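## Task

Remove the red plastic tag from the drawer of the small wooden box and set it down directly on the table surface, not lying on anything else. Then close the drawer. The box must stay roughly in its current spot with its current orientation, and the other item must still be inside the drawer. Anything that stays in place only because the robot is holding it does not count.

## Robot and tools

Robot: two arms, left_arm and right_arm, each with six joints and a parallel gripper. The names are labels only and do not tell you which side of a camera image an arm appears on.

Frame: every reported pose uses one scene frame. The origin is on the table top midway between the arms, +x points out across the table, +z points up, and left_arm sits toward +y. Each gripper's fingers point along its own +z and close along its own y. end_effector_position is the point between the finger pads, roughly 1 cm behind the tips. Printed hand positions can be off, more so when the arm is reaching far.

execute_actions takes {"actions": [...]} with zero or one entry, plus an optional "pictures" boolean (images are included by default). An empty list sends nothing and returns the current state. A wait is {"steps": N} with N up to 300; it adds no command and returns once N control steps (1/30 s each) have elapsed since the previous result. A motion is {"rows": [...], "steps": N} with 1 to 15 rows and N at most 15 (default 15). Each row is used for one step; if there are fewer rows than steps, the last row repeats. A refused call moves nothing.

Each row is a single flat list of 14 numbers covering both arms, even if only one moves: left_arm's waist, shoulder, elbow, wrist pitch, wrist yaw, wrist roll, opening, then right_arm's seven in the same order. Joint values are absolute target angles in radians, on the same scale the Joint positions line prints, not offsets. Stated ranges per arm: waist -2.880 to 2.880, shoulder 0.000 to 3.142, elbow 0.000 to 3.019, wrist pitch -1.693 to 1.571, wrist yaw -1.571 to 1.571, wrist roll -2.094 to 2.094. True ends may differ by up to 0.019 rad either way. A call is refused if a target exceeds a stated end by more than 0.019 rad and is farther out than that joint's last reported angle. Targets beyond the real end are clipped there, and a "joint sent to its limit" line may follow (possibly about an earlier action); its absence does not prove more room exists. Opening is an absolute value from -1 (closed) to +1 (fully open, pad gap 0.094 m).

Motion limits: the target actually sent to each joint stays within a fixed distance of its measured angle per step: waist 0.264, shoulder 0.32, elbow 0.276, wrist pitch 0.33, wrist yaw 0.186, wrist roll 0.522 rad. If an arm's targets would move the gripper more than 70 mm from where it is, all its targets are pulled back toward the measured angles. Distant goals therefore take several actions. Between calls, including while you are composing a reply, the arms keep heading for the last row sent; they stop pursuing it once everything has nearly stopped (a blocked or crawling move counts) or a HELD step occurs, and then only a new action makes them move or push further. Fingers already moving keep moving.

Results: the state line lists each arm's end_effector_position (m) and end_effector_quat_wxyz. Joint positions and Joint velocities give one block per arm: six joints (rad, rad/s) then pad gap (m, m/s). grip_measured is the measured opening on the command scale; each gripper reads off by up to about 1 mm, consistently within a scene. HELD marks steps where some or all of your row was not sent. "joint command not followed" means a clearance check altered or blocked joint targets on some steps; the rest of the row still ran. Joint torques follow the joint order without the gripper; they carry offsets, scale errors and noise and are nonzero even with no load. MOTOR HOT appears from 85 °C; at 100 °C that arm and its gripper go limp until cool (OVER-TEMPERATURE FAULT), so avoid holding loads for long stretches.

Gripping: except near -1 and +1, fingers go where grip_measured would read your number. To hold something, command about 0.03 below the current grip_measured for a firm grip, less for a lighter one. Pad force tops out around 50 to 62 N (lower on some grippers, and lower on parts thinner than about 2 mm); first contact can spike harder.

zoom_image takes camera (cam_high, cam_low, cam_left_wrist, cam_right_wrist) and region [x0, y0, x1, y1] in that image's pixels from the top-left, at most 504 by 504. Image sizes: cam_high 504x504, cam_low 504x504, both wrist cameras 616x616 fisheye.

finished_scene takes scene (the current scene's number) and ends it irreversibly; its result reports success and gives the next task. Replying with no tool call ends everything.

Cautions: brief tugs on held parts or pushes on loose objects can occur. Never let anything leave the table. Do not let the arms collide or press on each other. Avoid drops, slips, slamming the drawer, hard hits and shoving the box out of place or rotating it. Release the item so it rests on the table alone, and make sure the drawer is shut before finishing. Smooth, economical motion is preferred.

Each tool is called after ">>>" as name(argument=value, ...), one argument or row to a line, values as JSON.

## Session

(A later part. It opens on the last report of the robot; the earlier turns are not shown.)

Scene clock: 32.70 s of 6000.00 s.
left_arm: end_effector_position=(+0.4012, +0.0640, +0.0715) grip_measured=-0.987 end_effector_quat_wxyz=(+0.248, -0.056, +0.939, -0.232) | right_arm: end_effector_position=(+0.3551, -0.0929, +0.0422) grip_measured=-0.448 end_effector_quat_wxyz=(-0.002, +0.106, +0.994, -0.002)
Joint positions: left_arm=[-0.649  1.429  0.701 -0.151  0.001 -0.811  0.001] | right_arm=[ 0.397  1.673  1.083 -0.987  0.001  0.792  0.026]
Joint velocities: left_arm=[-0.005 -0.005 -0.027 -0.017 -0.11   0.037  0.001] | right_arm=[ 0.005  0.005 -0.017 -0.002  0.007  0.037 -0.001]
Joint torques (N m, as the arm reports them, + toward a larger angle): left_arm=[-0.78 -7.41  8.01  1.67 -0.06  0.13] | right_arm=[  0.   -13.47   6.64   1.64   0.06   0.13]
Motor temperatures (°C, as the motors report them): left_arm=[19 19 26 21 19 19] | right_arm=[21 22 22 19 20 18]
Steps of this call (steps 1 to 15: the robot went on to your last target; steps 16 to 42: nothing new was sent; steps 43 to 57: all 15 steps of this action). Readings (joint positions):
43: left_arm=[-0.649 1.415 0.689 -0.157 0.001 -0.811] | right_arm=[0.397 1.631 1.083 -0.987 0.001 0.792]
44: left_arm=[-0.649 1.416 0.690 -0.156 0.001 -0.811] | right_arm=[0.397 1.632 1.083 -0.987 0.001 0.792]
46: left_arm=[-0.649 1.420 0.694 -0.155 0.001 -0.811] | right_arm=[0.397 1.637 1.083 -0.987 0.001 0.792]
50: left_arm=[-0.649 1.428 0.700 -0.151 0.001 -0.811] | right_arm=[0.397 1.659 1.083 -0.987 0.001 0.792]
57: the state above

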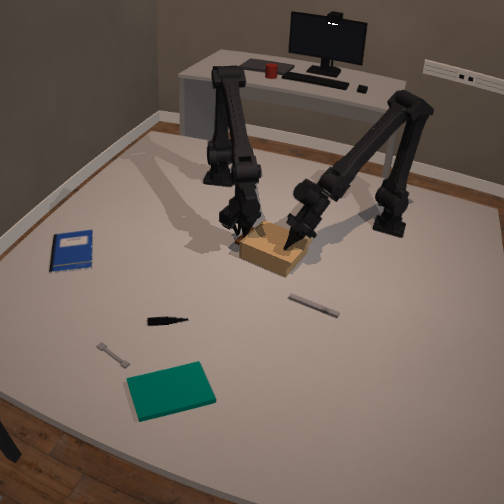

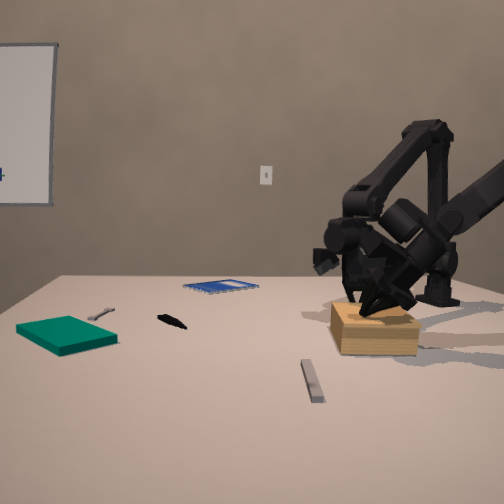

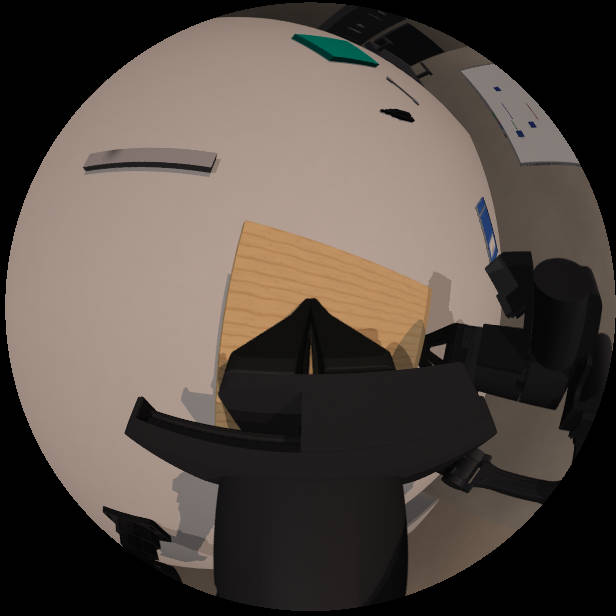

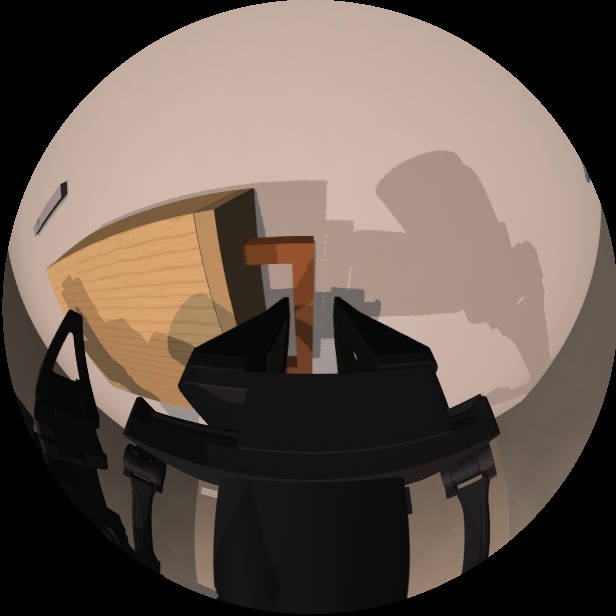

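>>> execute_actions(
  actions=[
    {"rows":[[-0.656,1.46,0.70,-0.16,0,-0.8,-1,0.39,1.69,1.083,-0.95,0,0.8,-0.5],[-0.656,1.46,0.69,-0.17,0,-0.8,-1,0.39,1.70,1.083,-0.95,0,0.8,-0.5],[-0.656,1.46,0.68,-0.17,0,-0.8,-1,0.39,1.71,1.083,-0.95,0,0.8,-0.5]],"steps":12},
  ],
)

Scene clock: 34.03 s of 6000.00 s.
left_arm: end_effector_position=(+0.4008, +0.0643, +0.0710) grip_measured=-0.987 end_effector_quat_wxyz=(+0.247, -0.056, +0.939, -0.231) | right_arm: end_effector_position=(+0.3570, -0.0917, +0.0302) grip_measured=-0.498 end_effector_quat_wxyz=(-0.005, +0.106, +0.994, -0.005)
Joint positions: left_arm=[-0.649  1.429  0.7   -0.151  0.001 -0.811  0.001] | right_arm=[ 0.397  1.701  1.083 -0.967  0.001  0.792  0.024]
Joint velocities: left_arm=[-0.005 -0.005 -0.027 -0.007 -0.066  0.007  0.001] | right_arm=[-0.015 -0.005  0.017 -0.012  0.051 -0.007 -0.001]
Joint torques (N m, as the arm reports them, + toward a larger angle): left_arm=[-0.77 -7.18  4.84  0.64 -0.07  0.14] | right_arm=[  0.06 -13.53   6.78   1.4    0.05   0.12]
Motor temperatures (°C, as the motors report them): left_arm=[19 19 26 21 19 19] | right_arm=[21 22 22 19 20 18]
Steps of this call (steps 1 to 15: the robot went on to your last target; steps 16 to 28: nothing new was sent; steps 29 to 40: all 12 steps of this action). Readings (joint positions):
29: left_arm=[-0.649 1.429 0.701 -0.151 0.001 -0.811] | right_arm=[0.397 1.673 1.083 -0.984 0.001 0.792]
30: left_arm=[-0.649 1.429 0.701 -0.151 0.001 -0.811] | right_arm=[0.397 1.674 1.083 -0.978 0.001 0.792]
32: left_arm=[-0.649 1.429 0.700 -0.151 0.001 -0.811] | right_arm=[0.397 1.679 1.083 -0.969 0.001 0.792]
36: left_arm=[-0.649 1.429 0.700 -0.151 0.001 -0.811] | right_arm=[0.397 1.696 1.083 -0.967 0.001 0.792]
40: the state above

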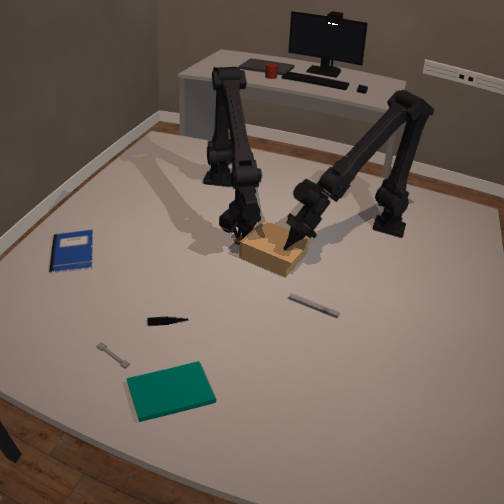

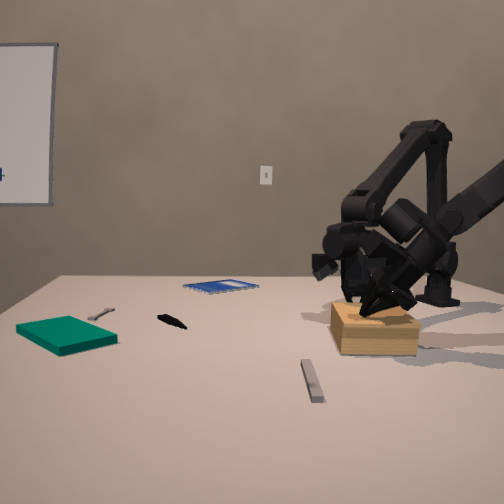

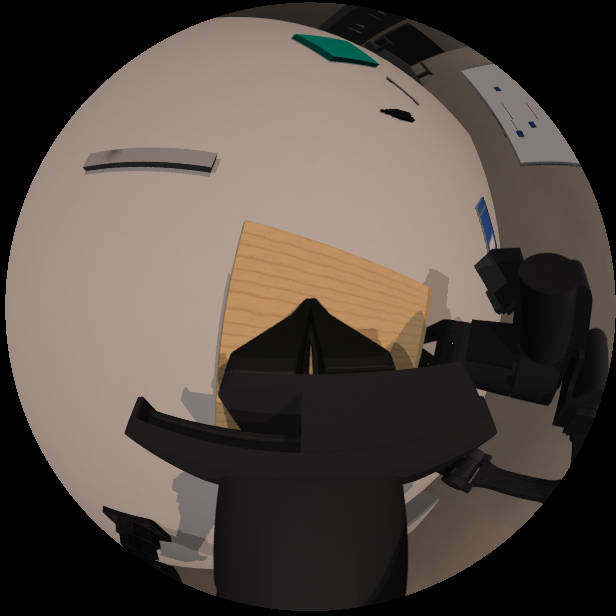

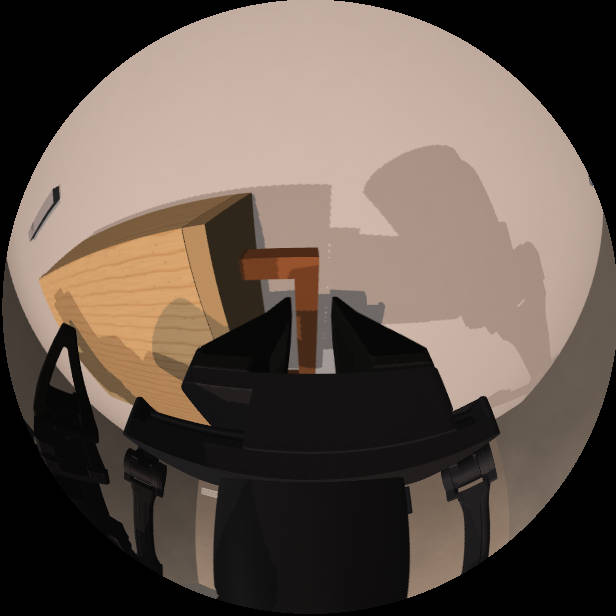

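>>> execute_actions(
  actions=[
    {"rows":[[-0.656,1.46,0.68,-0.17,0,-0.8,-1,0.39,1.71,1.083,-0.95,0,0.8,-0.62],[-0.656,1.46,0.68,-0.17,0,-0.8,-1,0.39,1.71,1.083,-0.95,0,0.8,-0.7],[-0.656,1.46,0.68,-0.17,0,-0.8,-1,0.39,1.71,1.083,-0.95,0,0.8,-0.75],[-0.656,1.46,0.68,-0.17,0,-0.8,-1,0.39,1.71,1.083,-0.95,0,0.8,-0.8]],"steps":12},
  ],
)

Scene clock: 35.90 s of 6000.00 s.
left_arm: end_effector_position=(+0.4004, +0.0638, +0.0710) grip_measured=-0.987 end_effector_quat_wxyz=(+0.247, -0.055, +0.939, -0.232) | right_arm: end_effector_position=(+0.3579, -0.0900, +0.0302) grip_measured=-0.789 end_effector_quat_wxyz=(-0.004, +0.107, +0.994, -0.001)
Joint positions: left_arm=[-0.65   1.429  0.7   -0.151  0.002 -0.811  0.001] | right_arm=[ 0.397  1.701  1.083 -0.96  -0.004  0.793  0.01 ]
Joint velocities: left_arm=[-0.005 -0.005 -0.012 -0.007  0.037 -0.022  0.   ] | right_arm=[-0.005 -0.005  0.012 -0.007 -0.051  0.007 -0.   ]
Joint torques (N m, as the arm reports them, + toward a larger angle): left_arm=[-0.81 -7.19  4.84  0.63 -0.11  0.13] | right_arm=[  0.04 -13.6    6.6    1.1    0.24   0.12]
Motor temperatures (°C, as the motors report them): left_arm=[19 19 26 21 19 19] | right_arm=[21 22 22 19 20 18]
Steps of this call (steps 1 to 15: the robot went on to your last target; steps 16 to 44: nothing new was sent; steps 45 to 56: all 12 steps of this action). Readings (joint positions):
45: left_arm=[-0.649 1.429 0.700 -0.151 0.001 -0.811] | right_arm=[0.397 1.701 1.083 -0.967 0.001 0.792]
46: left_arm=[-0.649 1.429 0.700 -0.151 0.001 -0.811] | right_arm=[0.397 1.701 1.083 -0.967 0.001 0.792]
48: left_arm=[-0.649 1.429 0.700 -0.151 0.002 -0.811] | right_arm=[0.397 1.701 1.083 -0.961 -0.004 0.792]
52: left_arm=[-0.650 1.429 0.700 -0.151 0.002 -0.811] | right_arm=[0.397 1.701 1.083 -0.960 -0.004 0.793]
56: the state above

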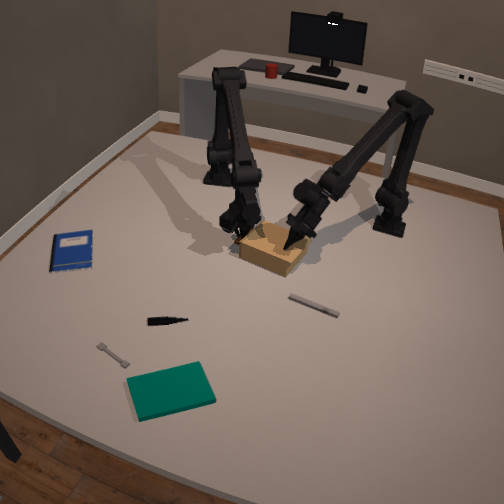

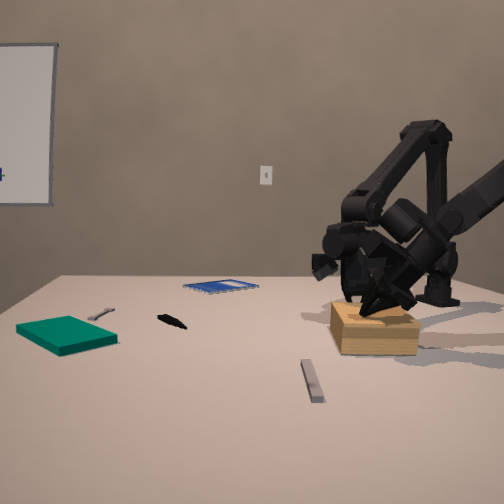

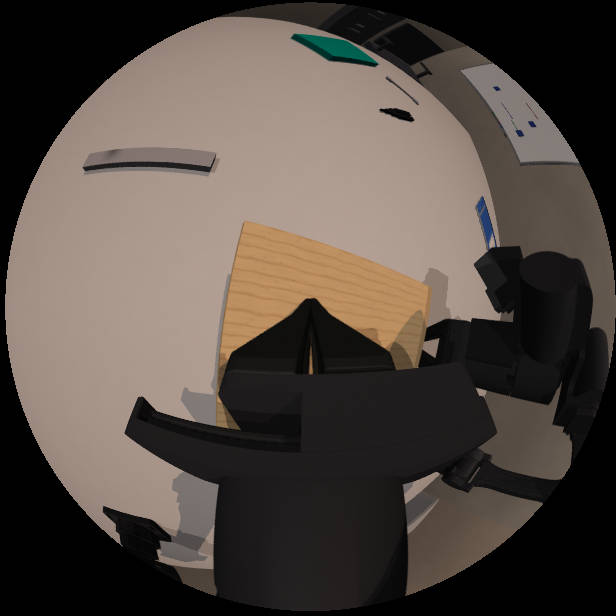

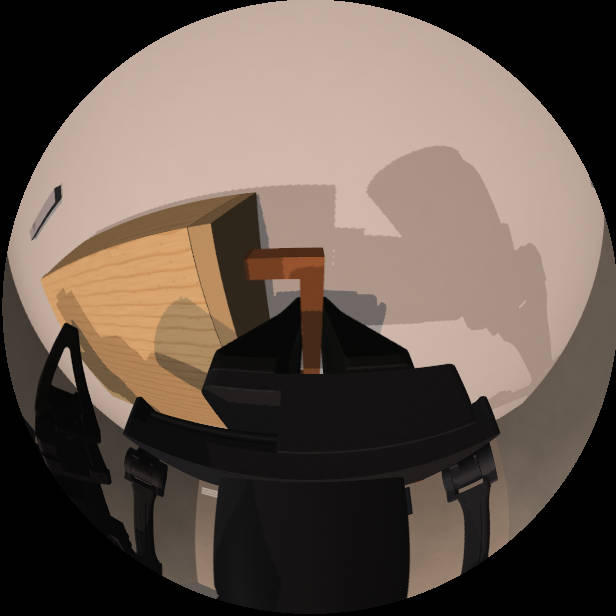

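>>> execute_actions(
  actions=[
    {"rows":[[-0.656,1.46,0.68,-0.17,0,-0.8,-1,0.39,1.69,1.083,-0.95,0,0.78,-0.72],[-0.656,1.46,0.68,-0.17,0,-0.8,-1,0.386,1.682,1.078,-0.949,0,0.776,-0.72],[-0.656,1.46,0.68,-0.17,0,-0.8,-1,0.382,1.678,1.073,-0.948,0,0.772,-0.72],[-0.656,1.46,0.68,-0.17,0,-0.8,-1,0.378,1.674,1.068,-0.946,0,0.768,-0.72],[-0.656,1.46,0.68,-0.17,0,-0.8,-1,0.374,1.670,1.063,-0.945,0,0.764,-0.72],[-0.656,1.46,0.68,-0.17,0,-0.8,-1,0.370,1.667,1.058,-0.943,0,0.76,-0.72],[-0.656,1.46,0.68,-0.17,0,-0.8,-1,0.366,1.663,1.052,-0.942,0,0.756,-0.72],[-0.656,1.46,0.68,-0.17,0,-0.8,-1,0.362,1.659,1.047,-0.94,0,0.752,-0.72],[-0.656,1.46,0.68,-0.17,0,-0.8,-1,0.357,1.655,1.042,-0.939,0,0.747,-0.72],[-0.656,1.46,0.68,-0.17,0,-0.8,-1,0.353,1.651,1.036,-0.937,0,0.743,-0.72],[-0.656,1.46,0.68,-0.17,0,-0.8,-1,0.349,1.647,1.031,-0.936,0,0.739,-0.72],[-0.656,1.46,0.68,-0.17,0,-0.8,-1,0.345,1.643,1.025,-0.934,0,0.735,-0.72],[-0.656,1.46,0.68,-0.17,0,-0.8,-1,0.34,1.639,1.02,-0.933,0,0.73,-0.72]],"steps":15},
  ],
  pictures=false,
)

>>> execute_actions(
  actions=[
    {"steps":8},
  ],
)

Scene clock: 40.47 s of 6000.00 s.
left_arm: end_effector_position=(+0.3980, +0.0610, +0.0710) grip_measured=-0.988 end_effector_quat_wxyz=(+0.245, -0.052, +0.940, -0.234) | right_arm: end_effector_position=(+0.3543, -0.1085, +0.0298) grip_measured=-0.722 end_effector_quat_wxyz=(-0.001, +0.102, +0.995, +0.004)
Joint positions: left_arm=[-0.657  1.429  0.7   -0.151  0.005 -0.811  0.001] | right_arm=[ 0.364  1.667  1.036 -0.937 -0.008  0.751  0.013]
Joint velocities: left_arm=[-0.015  0.005  0.002 -0.012  0.022 -0.022  0.   ] | right_arm=[-0.132 -0.083 -0.095  0.002  0.007 -0.037 -0.001]
Joint torques (N m, as the arm reports them, + toward a larger angle): left_arm=[-0.28 -7.38  4.77  0.62 -0.26  0.15] | right_arm=[ -1.16 -16.07   5.85   0.83   0.36   0.01]
Motor temperatures (°C, as the motors report them): left_arm=[19 19 25 21 19 19] | right_arm=[21 22 22 19 20 18]
Steps of this call (steps 1 to 15: the robot went on to your last target; steps 16 to 90: nothing new was sent; then 1.07 s passed at rest; steps 91 to 105: all 15 steps of this action). Readings (joint positions):
91: left_arm=[-0.650 1.429 0.700 -0.151 0.002 -0.811] | right_arm=[0.397 1.701 1.083 -0.960 -0.003 0.792]
92: left_arm=[-0.650 1.429 0.700 -0.151 0.002 -0.811] | right_arm=[0.397 1.701 1.083 -0.960 -0.003 0.791]
94: left_arm=[-0.650 1.429 0.700 -0.151 0.002 -0.811] | right_arm=[0.395 1.700 1.082 -0.960 -0.003 0.786]
98: left_arm=[-0.652 1.429 0.700 -0.151 0.003 -0.811] | right_arm=[0.389 1.693 1.071 -0.948 -0.007 0.775]
105: the state above

Scene clock: 40.73 s of 6000.00 s.
left_arm: end_effector_position=(+0.3980, +0.0610, +0.0710) grip_measured=-0.988 end_effector_quat_wxyz=(+0.245, -0.052, +0.940, -0.234) | right_arm: end_effector_position=(+0.3548, -0.1125, +0.0297) grip_measured=-0.722 end_effector_quat_wxyz=(-0.002, +0.100, +0.995, +0.004)
Joint positions: left_arm=[-0.657  1.429  0.7   -0.151  0.005 -0.811  0.001] | right_arm=[ 0.356  1.664  1.032 -0.937 -0.008  0.739  0.013]
Joint velocities: left_arm=[-0.005 -0.015 -0.032 -0.002 -0.051  0.095  0.   ] | right_arm=[-0.015 -0.005 -0.017 -0.007 -0.037 -0.081 -0.   ]
Joint torques (N m, as the arm reports them, + toward a larger angle): left_arm=[ 0.06 -7.35  4.83  0.62 -0.25  0.14] | right_arm=[ -0.86 -15.76   5.71   0.78   0.39  -0.03]
Motor temperatures (°C, as the motors report them): left_arm=[19 19 25 21 19 19] | right_arm=[21 22 22 19 20 18]
Steps of this call (steps 1 to 8: the robot went on to your last target). Readings (joint positions):
1: left_arm=[-0.657 1.429 0.700 -0.151 0.005 -0.811] | right_arm=[0.360 1.665 1.033 -0.937 -0.008 0.748]
2: left_arm=[-0.657 1.429 0.700 -0.151 0.005 -0.811] | right_arm=[0.358 1.664 1.032 -0.937 -0.008 0.746]
4: left_arm=[-0.657 1.429 0.700 -0.151 0.005 -0.811] | right_arm=[0.356 1.664 1.032 -0.937 -0.008 0.743]
8: the state above

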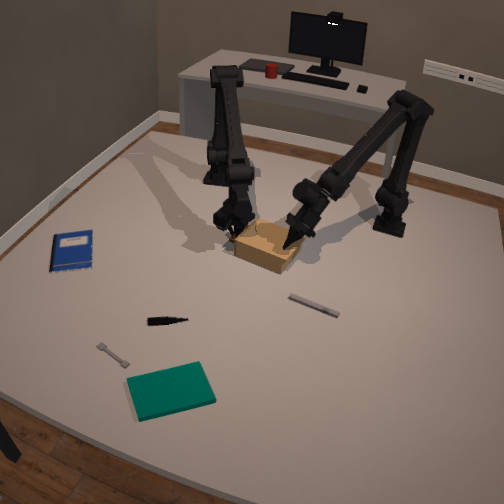

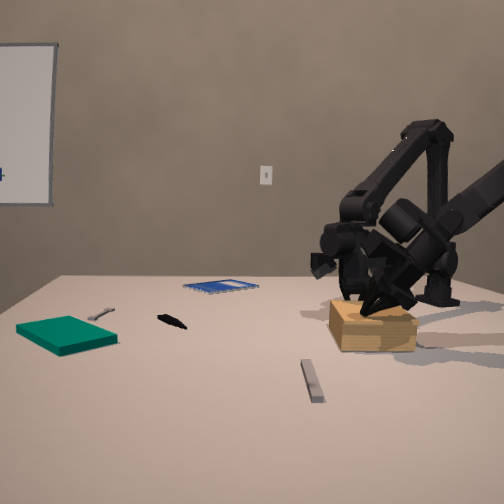

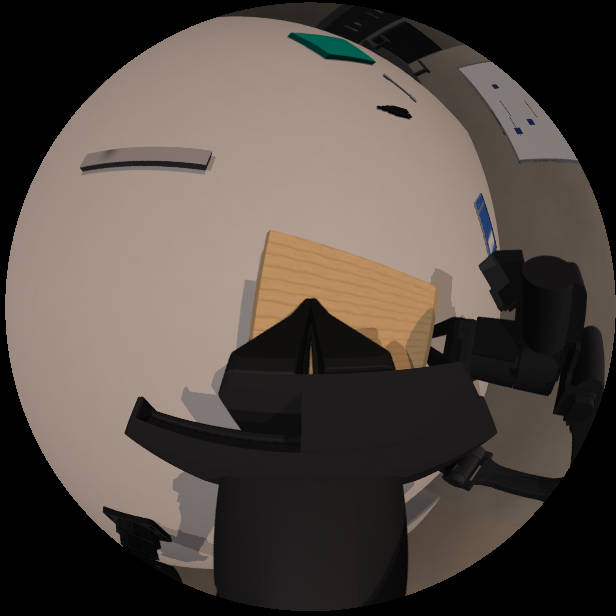

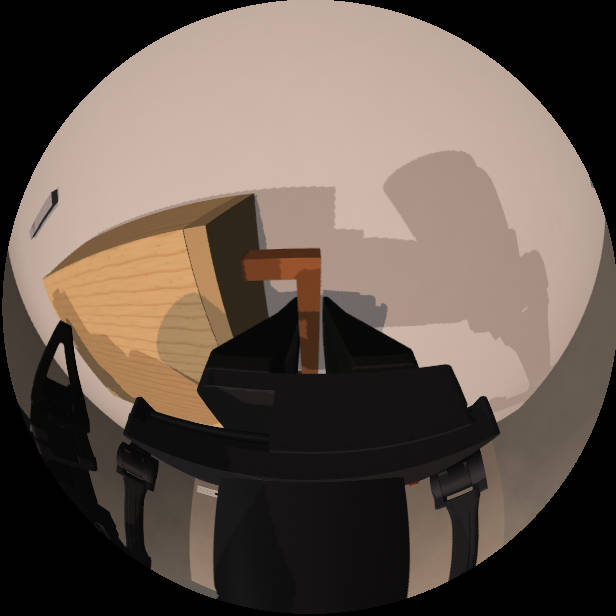

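>>> execute_actions(
  actions=[
    {"rows":[[-0.656,1.40,0.73,-0.15,0,-0.8,-1,0.36,1.67,1.04,-0.94,0,0.75,-0.8],[-0.656,1.40,0.73,-0.15,0,-0.8,-1,0.365,1.675,1.046,-0.943,0,0.755,-0.8],[-0.656,1.40,0.73,-0.15,0,-0.8,-1,0.37,1.68,1.052,-0.946,0,0.76,-0.8],[-0.656,1.40,0.73,-0.15,0,-0.8,-1,0.375,1.684,1.058,-0.949,0,0.765,-0.8],[-0.656,1.40,0.73,-0.15,0,-0.8,-1,0.38,1.688,1.064,-0.952,0,0.77,-0.8],[-0.656,1.40,0.73,-0.15,0,-0.8,-1,0.385,1.692,1.07,-0.955,0,0.775,-0.8],[-0.656,1.40,0.73,-0.15,0,-0.8,-1,0.39,1.696,1.076,-0.958,0,0.78,-0.8],[-0.656,1.40,0.73,-0.15,0,-0.8,-1,0.395,1.70,1.082,-0.96,0,0.785,-0.8],[-0.656,1.40,0.73,-0.15,0,-0.8,-1,0.40,1.704,1.088,-0.963,0,0.79,-0.8],[-0.656,1.40,0.73,-0.15,0,-0.8,-1,0.405,1.708,1.094,-0.966,0,0.795,-0.8],[-0.656,1.40,0.73,-0.15,0,-0.8,-1,0.41,1.712,1.10,-0.97,0,0.8,-0.8],[-0.656,1.40,0.73,-0.15,0,-0.8,-1,0.415,1.714,1.105,-0.97,0,0.805,-0.8]],"steps":15},
  ],
  pictures=false,
)

>>> execute_actions(
  actions=[
    {"steps":10},
  ],
)

Scene clock: 44.70 s of 6000.00 s.
left_arm: end_effector_position=(+0.3991, +0.0602, +0.0778) grip_measured=-0.988 end_effector_quat_wxyz=(+0.251, -0.052, +0.937, -0.238) | right_arm: end_effector_position=(+0.3511, -0.0925, +0.0294) grip_measured=-0.789 end_effector_quat_wxyz=(-0.003, +0.102, +0.995, -0.004)
Joint positions: left_arm=[-0.657  1.416  0.701 -0.151  0.003 -0.811  0.001] | right_arm=[ 0.403  1.688  1.063 -0.956  0.001  0.789  0.01 ]
Joint velocities: left_arm=[-0.015 -0.005 -0.002 -0.007  0.051  0.037 -0.   ] | right_arm=[ 0.132  0.044  0.071 -0.012  0.066 -0.007 -0.001]
Joint torques (N m, as the arm reports them, + toward a larger angle): left_arm=[  0.11 -10.95   8.13   1.45  -0.2    0.15] | right_arm=[  1.51 -12.13   9.23  -0.14   0.06   0.09]
Motor temperatures (°C, as the motors report them): left_arm=[19 19 25 21 19 19] | right_arm=[21 22 22 19 20 18]
Steps of this call (steps 1 to 30: the robot went on to your last target; steps 31 to 100: nothing new was sent; then 0.13 s passed at rest; steps 101 to 115: all 15 steps of this action). Readings (joint positions):
101: left_arm=[-0.657 1.427 0.701 -0.151 0.005 -0.811] | right_arm=[0.356 1.664 1.032 -0.937 -0.008 0.738]
102: left_arm=[-0.657 1.424 0.701 -0.151 0.004 -0.811] | right_arm=[0.357 1.664 1.032 -0.937 -0.006 0.739]
104: left_arm=[-0.657 1.419 0.701 -0.151 0.004 -0.811] | right_arm=[0.359 1.664 1.032 -0.937 -0.002 0.743]
108: left_arm=[-0.657 1.416 0.701 -0.151 0.003 -0.811] | right_arm=[0.368 1.666 1.034 -0.943 0.001 0.759]
115: the state above

Scene clock: 45.03 s of 6000.00 s.
left_arm: end_effector_position=(+0.3991, +0.0602, +0.0778) grip_measured=-0.988 end_effector_quat_wxyz=(+0.251, -0.052, +0.937, -0.238) | right_arm: end_effector_position=(+0.3504, -0.0897, +0.0295) grip_measured=-0.789 end_effector_quat_wxyz=(-0.003, +0.103, +0.995, -0.003)
Joint positions: left_arm=[-0.657  1.416  0.701 -0.151  0.003 -0.811  0.001] | right_arm=[ 0.409  1.689  1.065 -0.956  0.001  0.797  0.01 ]
Joint velocities: left_arm=[-0.015 -0.005 -0.017 -0.012 -0.11  -0.007  0.   ] | right_arm=[-0.015 -0.005 -0.007 -0.002 -0.022  0.037  0.001]
Joint torques (N m, as the arm reports them, + toward a larger angle): left_arm=[ -0.03 -10.64   8.07   1.38  -0.19   0.14] | right_arm=[  1.21 -12.11   9.55  -0.11   0.07   0.14]
Motor temperatures (°C, as the motors report them): left_arm=[19 19 25 21 19 19] | right_arm=[21 22 22 19 20 18]
Steps of this call (steps 1 to 10: the robot went on to your last target). Readings (joint positions):
1: left_arm=[-0.657 1.416 0.701 -0.151 0.003 -0.811] | right_arm=[0.406 1.689 1.065 -0.956 0.001 0.791]
2: left_arm=[-0.657 1.416 0.701 -0.151 0.003 -0.811] | right_arm=[0.408 1.689 1.065 -0.956 0.001 0.793]
4: left_arm=[-0.657 1.416 0.701 -0.151 0.003 -0.811] | right_arm=[0.409 1.689 1.065 -0.956 0.001 0.796]
8: left_arm=[-0.657 1.416 0.701 -0.151 0.003 -0.811] | right_arm=[0.409 1.689 1.065 -0.956 0.001 0.796]
10: the state above

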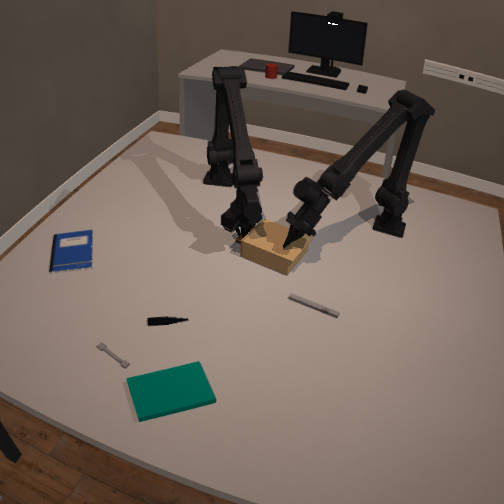

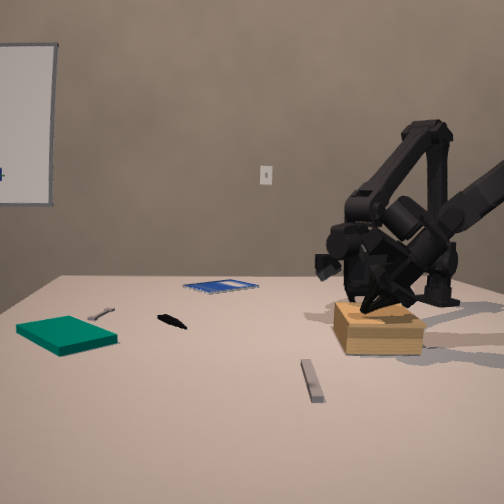

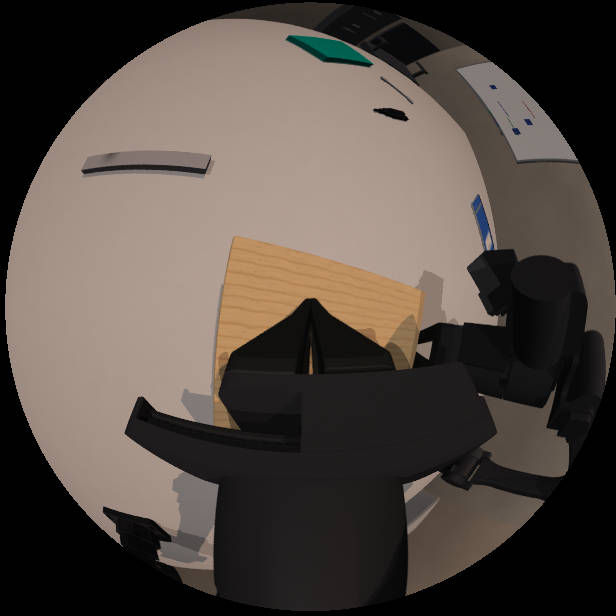

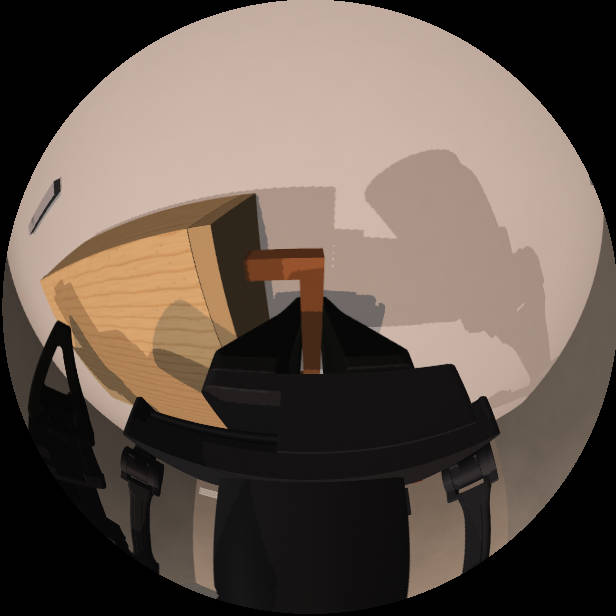

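>>> zoom_image(
  camera="cam_right_wrist",
  region=[130,170,350,390],
)

>>> zoom_image(
  camera="cam_high",
  region=[210,190,340,290],
)

Region (130, 170, 350, 390) of cam_right_wrist's 616x616 image, scaled by 2.291, with more detail than that image has.

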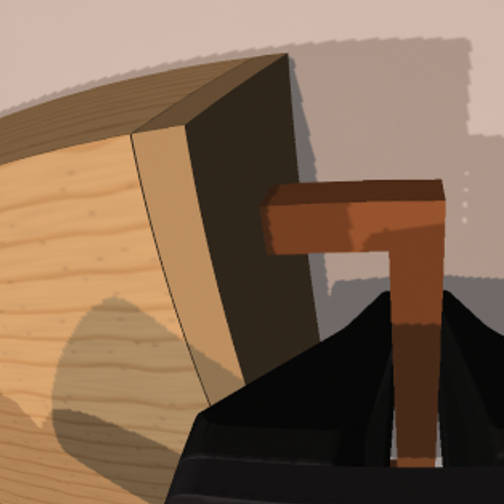

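Region (210, 190, 340, 290) of cam_high's 504x504 image, scaled by 3.877, with more detail than that image has; it fills the top 388 rows of this view, and the rest is white.

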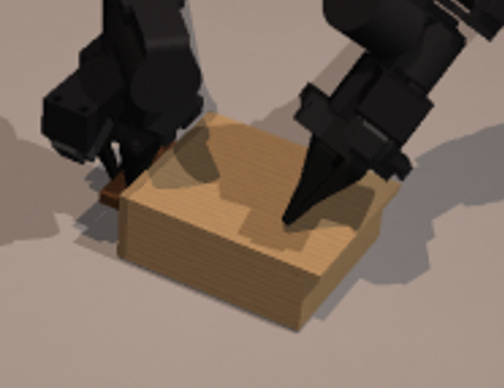

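>>> zoom_image(
  camera="cam_low",
  region=[320,280,440,370],
)

Region (320, 280, 440, 370) of cam_low's 504x504 image, scaled by 4.200, with more detail than that image has; it fills the top 378 rows of this view, and the rest is white.

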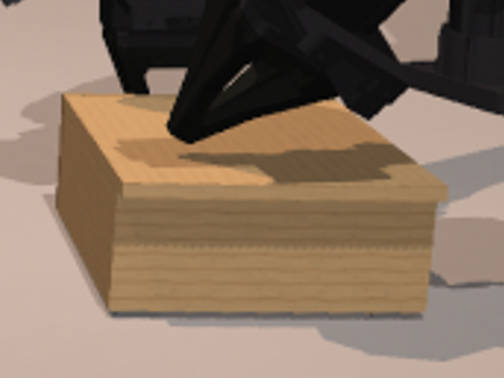

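>>> execute_actions(
  actions=[
    {"rows":[[-0.64,1.3,0.65,0.0,0,-1.0,-0.5,0.409,1.69,1.075,-0.956,0,0.8,-0.8],[-0.64,1.3,0.65,0.0,0,-1.0,-0.5,0.409,1.69,1.075,-0.956,0,0.8,-0.8],[-0.64,1.3,0.65,0.0,0,-1.0,-0.5,0.409,1.69,1.075,-0.956,0,0.8,-0.8],[-0.62,1.15,0.45,0.22,0,-1.3,-0.5,0.409,1.69,1.075,-0.956,0,0.8,-0.8],[-0.62,1.15,0.45,0.22,0,-1.3,-0.5,0.409,1.69,1.075,-0.956,0,0.8,-0.8],[-0.62,1.15,0.45,0.22,0,-1.3,-0.5,0.409,1.69,1.075,-0.956,0,0.8,-0.8],[-0.62,1.15,0.45,0.22,0,-1.3,-0.5,0.409,1.69,1.075,-0.956,0,0.8,-0.8],[-0.59,1.014,0.24,0.45,0,-1.58,-0.5,0.409,1.69,1.075,-0.956,0,0.8,-0.8]],"steps":15},
  ],
  pictures=false,
)

>>> execute_actions(
  actions=[
    {"rows":[[-0.59,1.014,0.24,0.45,0,-1.58,-0.5,0.409,1.69,1.075,-0.956,0,0.8,-0.8],[-0.59,1.1,0.22,0.55,0,-1.58,-0.5,0.409,1.69,1.075,-0.956,0,0.8,-0.8],[-0.59,1.1,0.22,0.55,0,-1.58,-0.5,0.409,1.69,1.075,-0.956,0,0.8,-0.8],[-0.59,1.2,0.2,0.68,0,-1.58,-0.5,0.409,1.69,1.075,-0.956,0,0.8,-0.8],[-0.59,1.2,0.2,0.68,0,-1.58,-0.5,0.409,1.69,1.075,-0.956,0,0.8,-0.8],[-0.59,1.2,0.2,0.68,0,-1.58,-0.5,0.409,1.69,1.075,-0.956,0,0.8,-0.8],[-0.59,1.32,0.18,0.82,0,-1.58,-0.5,0.409,1.69,1.075,-0.956,0,0.8,-0.8],[-0.59,1.32,0.18,0.82,0,-1.58,-0.5,0.409,1.69,1.075,-0.956,0,0.8,-0.8],[-0.59,1.32,0.18,0.82,0,-1.58,-0.5,0.409,1.69,1.075,-0.956,0,0.8,-0.8],[-0.59,1.447,0.16,0.965,0,-1.58,-0.5,0.409,1.69,1.075,-0.956,0,0.8,-0.8]],"steps":15},
  ],
  pictures=false,
)

>>> execute_actions(
  actions=[
    {"steps":15},
  ],
)

Scene clock: 54.97 s of 6000.00 s.
left_arm: end_effector_position=(+0.3315, +0.1477, +0.1243) grip_measured=-0.502 end_effector_quat_wxyz=(+0.272, -0.342, +0.752, -0.493) | right_arm: end_effector_position=(+0.3504, -0.0897, +0.0295) grip_measured=-0.789 end_effector_quat_wxyz=(-0.003, +0.103, +0.995, -0.003)
Joint positions: left_arm=[-0.594  0.997  0.207  0.416  0.001 -1.493  0.023] | right_arm=[ 0.409  1.689  1.065 -0.956  0.001  0.797  0.01 ]
Joint velocities: left_arm=[ 0.005  0.22  -0.017  0.11   0.051 -0.593  0.   ] | right_arm=[ 0.005 -0.015 -0.002  0.002 -0.007 -0.022 -0.   ]
Joint torques (N m, as the arm reports them, + toward a larger angle): left_arm=[ 0.27 -3.19  8.31  2.77 -0.05  0.01] | right_arm=[  0.6  -14.17   7.32   0.57   0.06   0.08]
Motor temperatures (°C, as the motors report them): left_arm=[19 19 25 21 19 19] | right_arm=[21 22 23 19 20 18]
Steps of this call (steps 1 to 15: the robot went on to your last target; steps 16 to 90: nothing new was sent; then 6.43 s passed at rest; steps 91 to 105: all 15 steps of this action). Readings (joint positions):
91: left_arm=[-0.656 1.409 0.692 -0.124 0.003 -0.837] | right_arm=[0.409 1.689 1.065 -0.956 0.001 0.797]
92: left_arm=[-0.655 1.394 0.674 -0.082 0.003 -0.868] | right_arm=[0.409 1.689 1.065 -0.956 0.001 0.797]
94: left_arm=[-0.651 1.337 0.619 0.007 0.003 -0.957] | right_arm=[0.409 1.689 1.065 -0.956 0.001 0.797]
98: left_arm=[-0.626 1.131 0.418 0.228 0.003 -1.196] | right_arm=[0.409 1.689 1.065 -0.956 0.001 0.797]
105: the state above

Scene clock: 55.47 s of 6000.00 s.
left_arm: end_effector_position=(+0.3349, +0.1451, +0.0514) grip_measured=-0.502 end_effector_quat_wxyz=(+0.251, -0.372, +0.742, -0.497) | right_arm: end_effector_position=(+0.3504, -0.0897, +0.0295) grip_measured=-0.789 end_effector_quat_wxyz=(-0.003, +0.103, +0.995, -0.003)
Joint positions: left_arm=[-0.594  1.469  0.155  0.925  0.001 -1.567  0.023] | right_arm=[ 0.409  1.689  1.065 -0.956  0.001  0.797  0.01 ]
Joint velocities: left_arm=[-0.024  0.063 -0.061  0.115 -0.007 -0.007 -0.001] | right_arm=[-0.005 -0.005 -0.002 -0.007 -0.037 -0.051 -0.002]
Joint torques (N m, as the arm reports them, + toward a larger angle): left_arm=[ 0.5  -7.68  3.67  2.87 -0.08 -0.01] | right_arm=[  0.64 -14.08   7.31   0.56   0.06   0.08]
Motor temperatures (°C, as the motors report them): left_arm=[19 19 25 21 19 19] | right_arm=[21 22 23 19 20 18]
Steps of this call (steps 1 to 15: all 15 steps of this action). Readings (joint positions):
1: left_arm=[-0.594 1.004 0.207 0.422 0.001 -1.508] | right_arm=[0.409 1.689 1.065 -0.956 0.001 0.797]
2: left_arm=[-0.594 1.016 0.206 0.445 0.001 -1.521] | right_arm=[0.409 1.689 1.065 -0.956 0.001 0.797]
4: left_arm=[-0.594 1.070 0.204 0.528 0.001 -1.538] | right_arm=[0.409 1.689 1.065 -0.956 0.001 0.797]
8: left_arm=[-0.594 1.244 0.193 0.721 0.001 -1.556] | right_arm=[0.409 1.689 1.065 -0.956 0.001 0.797]
15: the state above

Scene clock: 55.97 s of 6000.00 s.
left_arm: end_effector_position=(+0.3360, +0.1443, +0.0584) grip_measured=-0.502 end_effector_quat_wxyz=(+0.256, -0.369, +0.735, -0.507) | right_arm: end_effector_position=(+0.3504, -0.0897, +0.0295) grip_measured=-0.789 end_effector_quat_wxyz=(-0.003, +0.103, +0.995, -0.003)
Joint positions: left_arm=[-0.594  1.459  0.153  0.944  0.001 -1.569  0.023] | right_arm=[ 0.409  1.689  1.065 -0.956  0.001  0.797  0.01 ]
Joint velocities: left_arm=[ 0.005 -0.015  0.002 -0.032 -0.051 -0.007  0.   ] | right_arm=[ 0.005 -0.015 -0.007  0.007  0.007 -0.037 -0.   ]
Joint torques (N m, as the arm reports them, + toward a larger angle): left_arm=[ 0.26 -6.57  3.53  2.56 -0.06 -0.01] | right_arm=[  0.68 -14.08   7.33   0.54   0.06   0.08]
Motor temperatures (°C, as the motors report them): left_arm=[19 19 25 21 19 19] | right_arm=[21 22 23 19 20 18]
Steps of this call (steps 1 to 15: the robot went on to your last target). Readings (joint positions):
1: left_arm=[-0.594 1.469 0.153 0.930 0.001 -1.568] | right_arm=[0.409 1.689 1.065 -0.956 0.001 0.797]
2: left_arm=[-0.594 1.467 0.153 0.934 0.001 -1.568] | right_arm=[0.409 1.689 1.065 -0.956 0.001 0.797]
4: left_arm=[-0.594 1.463 0.153 0.941 0.001 -1.569] | right_arm=[0.409 1.689 1.065 -0.956 0.001 0.797]
8: left_arm=[-0.594 1.459 0.153 0.944 0.001 -1.569] | right_arm=[0.409 1.689 1.065 -0.956 0.001 0.797]
15: the state above

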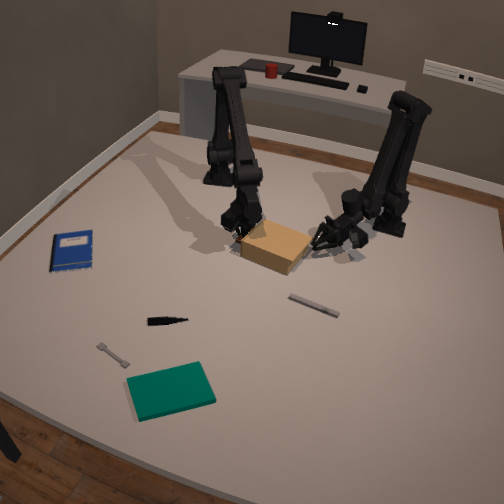

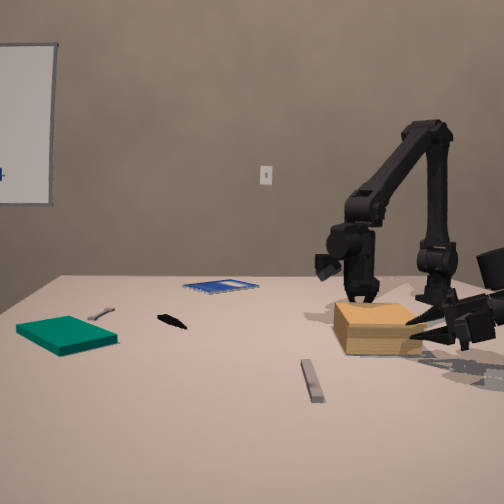

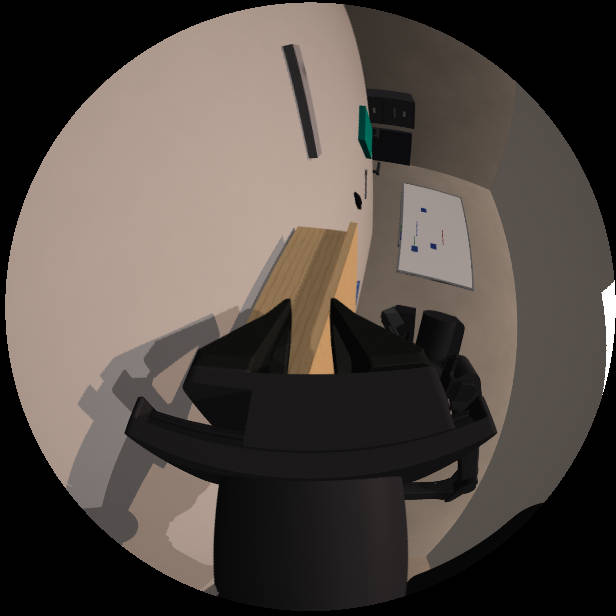

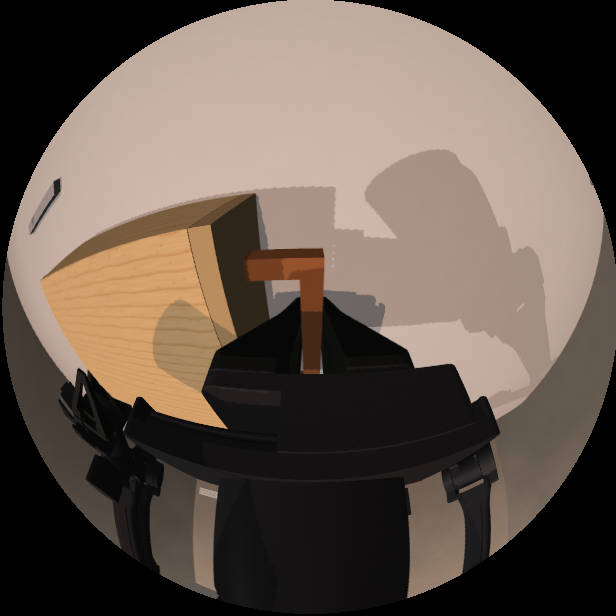

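>>> execute_actions(
  actions=[
    {"rows":[[-0.59,1.40,0.19,0.91,0,-1.58,-0.4,0.409,1.69,1.075,-0.956,0,0.8,-0.8],[-0.59,1.40,0.19,0.91,0,-1.58,-0.4,0.409,1.69,1.075,-0.956,0,0.8,-0.8],[-0.59,1.40,0.19,0.91,0,-1.58,-0.4,0.409,1.69,1.075,-0.956,0,0.8,-0.8],[-0.59,1.40,0.19,0.91,0,-1.58,-0.4,0.409,1.69,1.075,-0.956,0,0.8,-0.8],[-0.59,1.40,0.19,0.91,0,-1.58,-0.4,0.409,1.69,1.075,-0.956,0,0.8,-0.8],[-0.59,1.40,0.19,0.91,0,-1.58,-0.4,0.409,1.69,1.075,-0.956,0,0.8,-0.8],[-0.59,1.42,0.215,0.905,0,-1.58,-0.4,0.409,1.69,1.075,-0.956,0,0.8,-0.8],[-0.59,1.42,0.215,0.905,0,-1.58,-0.4,0.409,1.69,1.075,-0.956,0,0.8,-0.8],[-0.59,1.44,0.23,0.90,0,-1.58,-0.4,0.409,1.69,1.075,-0.956,0,0.8,-0.8],[-0.59,1.44,0.23,0.90,0,-1.58,-0.4,0.409,1.69,1.075,-0.956,0,0.8,-0.8],[-0.59,1.455,0.245,0.90,0,-1.58,-0.4,0.409,1.69,1.075,-0.956,0,0.8,-0.8]],"steps":15},
  ],
  pictures=false,
)

>>> execute_actions(
  actions=[
    {"steps":10},
  ],
)

>>> zoom_image(
  camera="cam_low",
  region=[330,280,490,370],
)

>>> zoom_image(
  camera="cam_high",
  region=[240,190,370,290],
)

Scene clock: 60.37 s of 6000.00 s.
left_arm: end_effector_position=(+0.3583, +0.1278, +0.0764) grip_measured=-0.402 end_effector_quat_wxyz=(+0.263, -0.364, +0.725, -0.522) | right_arm: end_effector_position=(+0.3504, -0.0897, +0.0295) grip_measured=-0.789 end_effector_quat_wxyz=(-0.003, +0.103, +0.995, -0.003)
Joint positions: left_arm=[-0.594  1.451  0.22   0.908  0.001 -1.57   0.028] | right_arm=[ 0.409  1.689  1.065 -0.956  0.001  0.797  0.01 ]
Joint velocities: left_arm=[-0.015  0.063  0.071  0.002 -0.051  0.051 -0.   ] | right_arm=[-0.005 -0.005 -0.022 -0.007 -0.022  0.066 -0.   ]
Joint torques (N m, as the arm reports them, + toward a larger angle): left_arm=[ 0.3  -6.59  4.94  1.47 -0.06  0.01] | right_arm=[  0.66 -14.18   7.32   0.56   0.06   0.08]
Motor temperatures (°C, as the motors report them): left_arm=[19 19 25 21 19 19] | right_arm=[21 22 23 19 20 18]
Steps of this call (steps 1 to 15: the robot went on to your last target; steps 16 to 90: nothing new was sent; then 0.90 s passed at rest; steps 91 to 105: all 15 steps of this action). Readings (joint positions):
91: left_arm=[-0.594 1.455 0.154 0.938 0.001 -1.569] | right_arm=[0.409 1.689 1.065 -0.956 0.001 0.797]
92: left_arm=[-0.594 1.446 0.154 0.928 0.001 -1.570] | right_arm=[0.409 1.689 1.065 -0.956 0.001 0.797]
94: left_arm=[-0.594 1.424 0.156 0.920 0.001 -1.570] | right_arm=[0.409 1.689 1.065 -0.956 0.001 0.797]
98: left_arm=[-0.594 1.409 0.167 0.916 0.001 -1.570] | right_arm=[0.409 1.689 1.065 -0.956 0.001 0.797]
105: the state above

Scene clock: 60.70 s of 6000.00 s.
left_arm: end_effector_position=(+0.3586, +0.1276, +0.0762) grip_measured=-0.402 end_effector_quat_wxyz=(+0.263, -0.365, +0.725, -0.522) | right_arm: end_effector_position=(+0.3504, -0.0897, +0.0295) grip_measured=-0.789 end_effector_quat_wxyz=(-0.003, +0.103, +0.995, -0.003)
Joint positions: left_arm=[-0.594  1.452  0.221  0.907  0.001 -1.57   0.028] | right_arm=[ 0.409  1.689  1.065 -0.956  0.001  0.797  0.01 ]
Joint velocities: left_arm=[-0.005 -0.005  0.002  0.002 -0.022 -0.066 -0.002] | right_arm=[-0.015  0.005  0.002 -0.002 -0.037  0.007  0.   ]
Joint torques (N m, as the arm reports them, + toward a larger angle): left_arm=[ 0.39 -6.31  5.09  1.47 -0.05  0.  ] | right_arm=[  0.66 -14.1    7.32   0.55   0.06   0.07]
Motor temperatures (°C, as the motors report them): left_arm=[19 19 25 21 19 19] | right_arm=[21 22 23 19 20 18]
Steps of this call (steps 1 to 10: the robot went on to your last target). Readings (joint positions):
1: left_arm=[-0.594 1.452 0.221 0.908 0.001 -1.570] | right_arm=[0.409 1.689 1.065 -0.956 0.001 0.797]
2: left_arm=[-0.594 1.452 0.221 0.908 0.001 -1.570] | right_arm=[0.409 1.689 1.065 -0.956 0.001 0.797]
4: left_arm=[-0.594 1.452 0.221 0.907 0.001 -1.570] | right_arm=[0.409 1.689 1.065 -0.956 0.001 0.797]
8: left_arm=[-0.594 1.452 0.221 0.907 0.001 -1.570] | right_arm=[0.409 1.689 1.065 -0.956 0.001 0.797]
10: the state above

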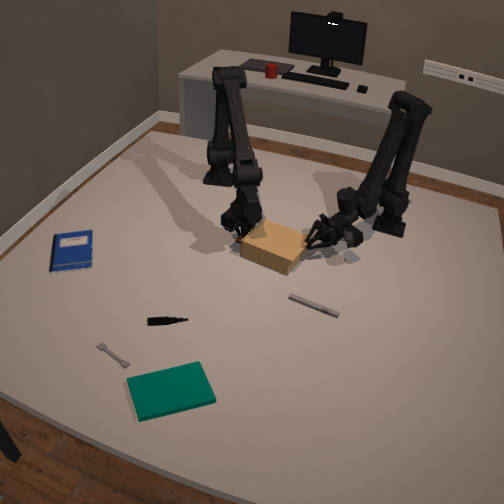

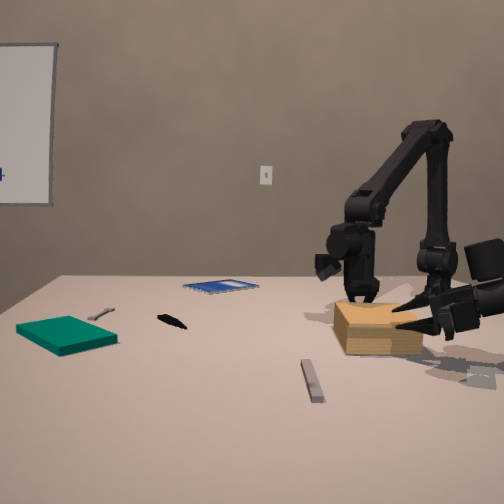

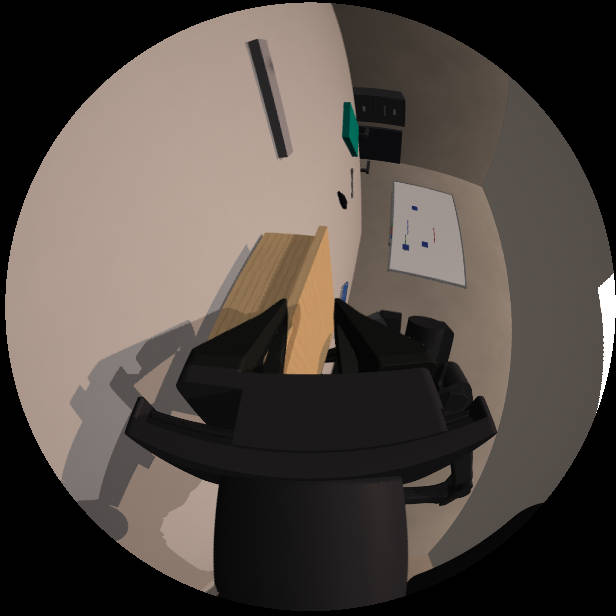

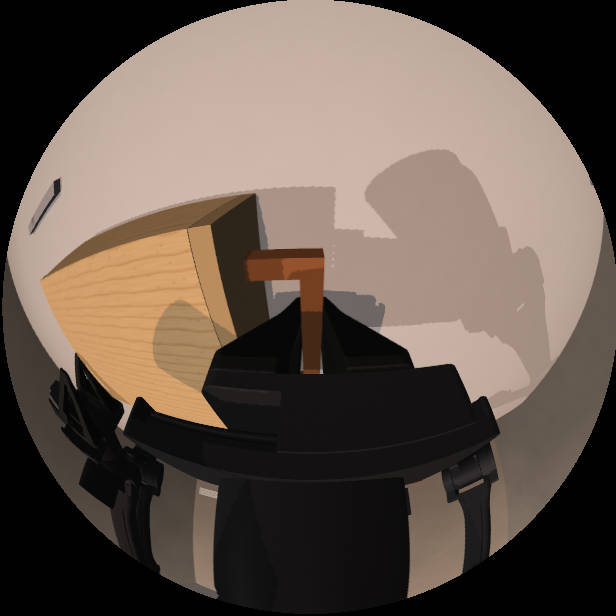

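Region (330, 280, 490, 370) of cam_low's 504x504 image, scaled by 3.150, with more detail than that image has; it fills the top 284 rows of this view, and the rest is white.

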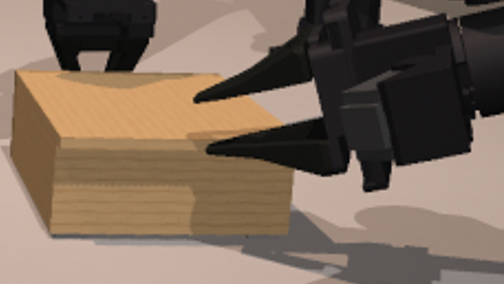

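Region (240, 190, 370, 290) of cam_high's 504x504 image, scaled by 3.877, with more detail than that image has; it fills the top 388 rows of this view, and the rest is white.

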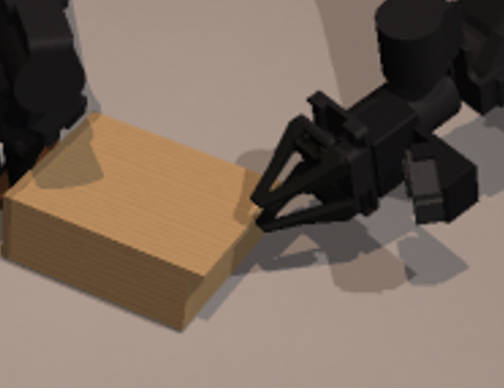

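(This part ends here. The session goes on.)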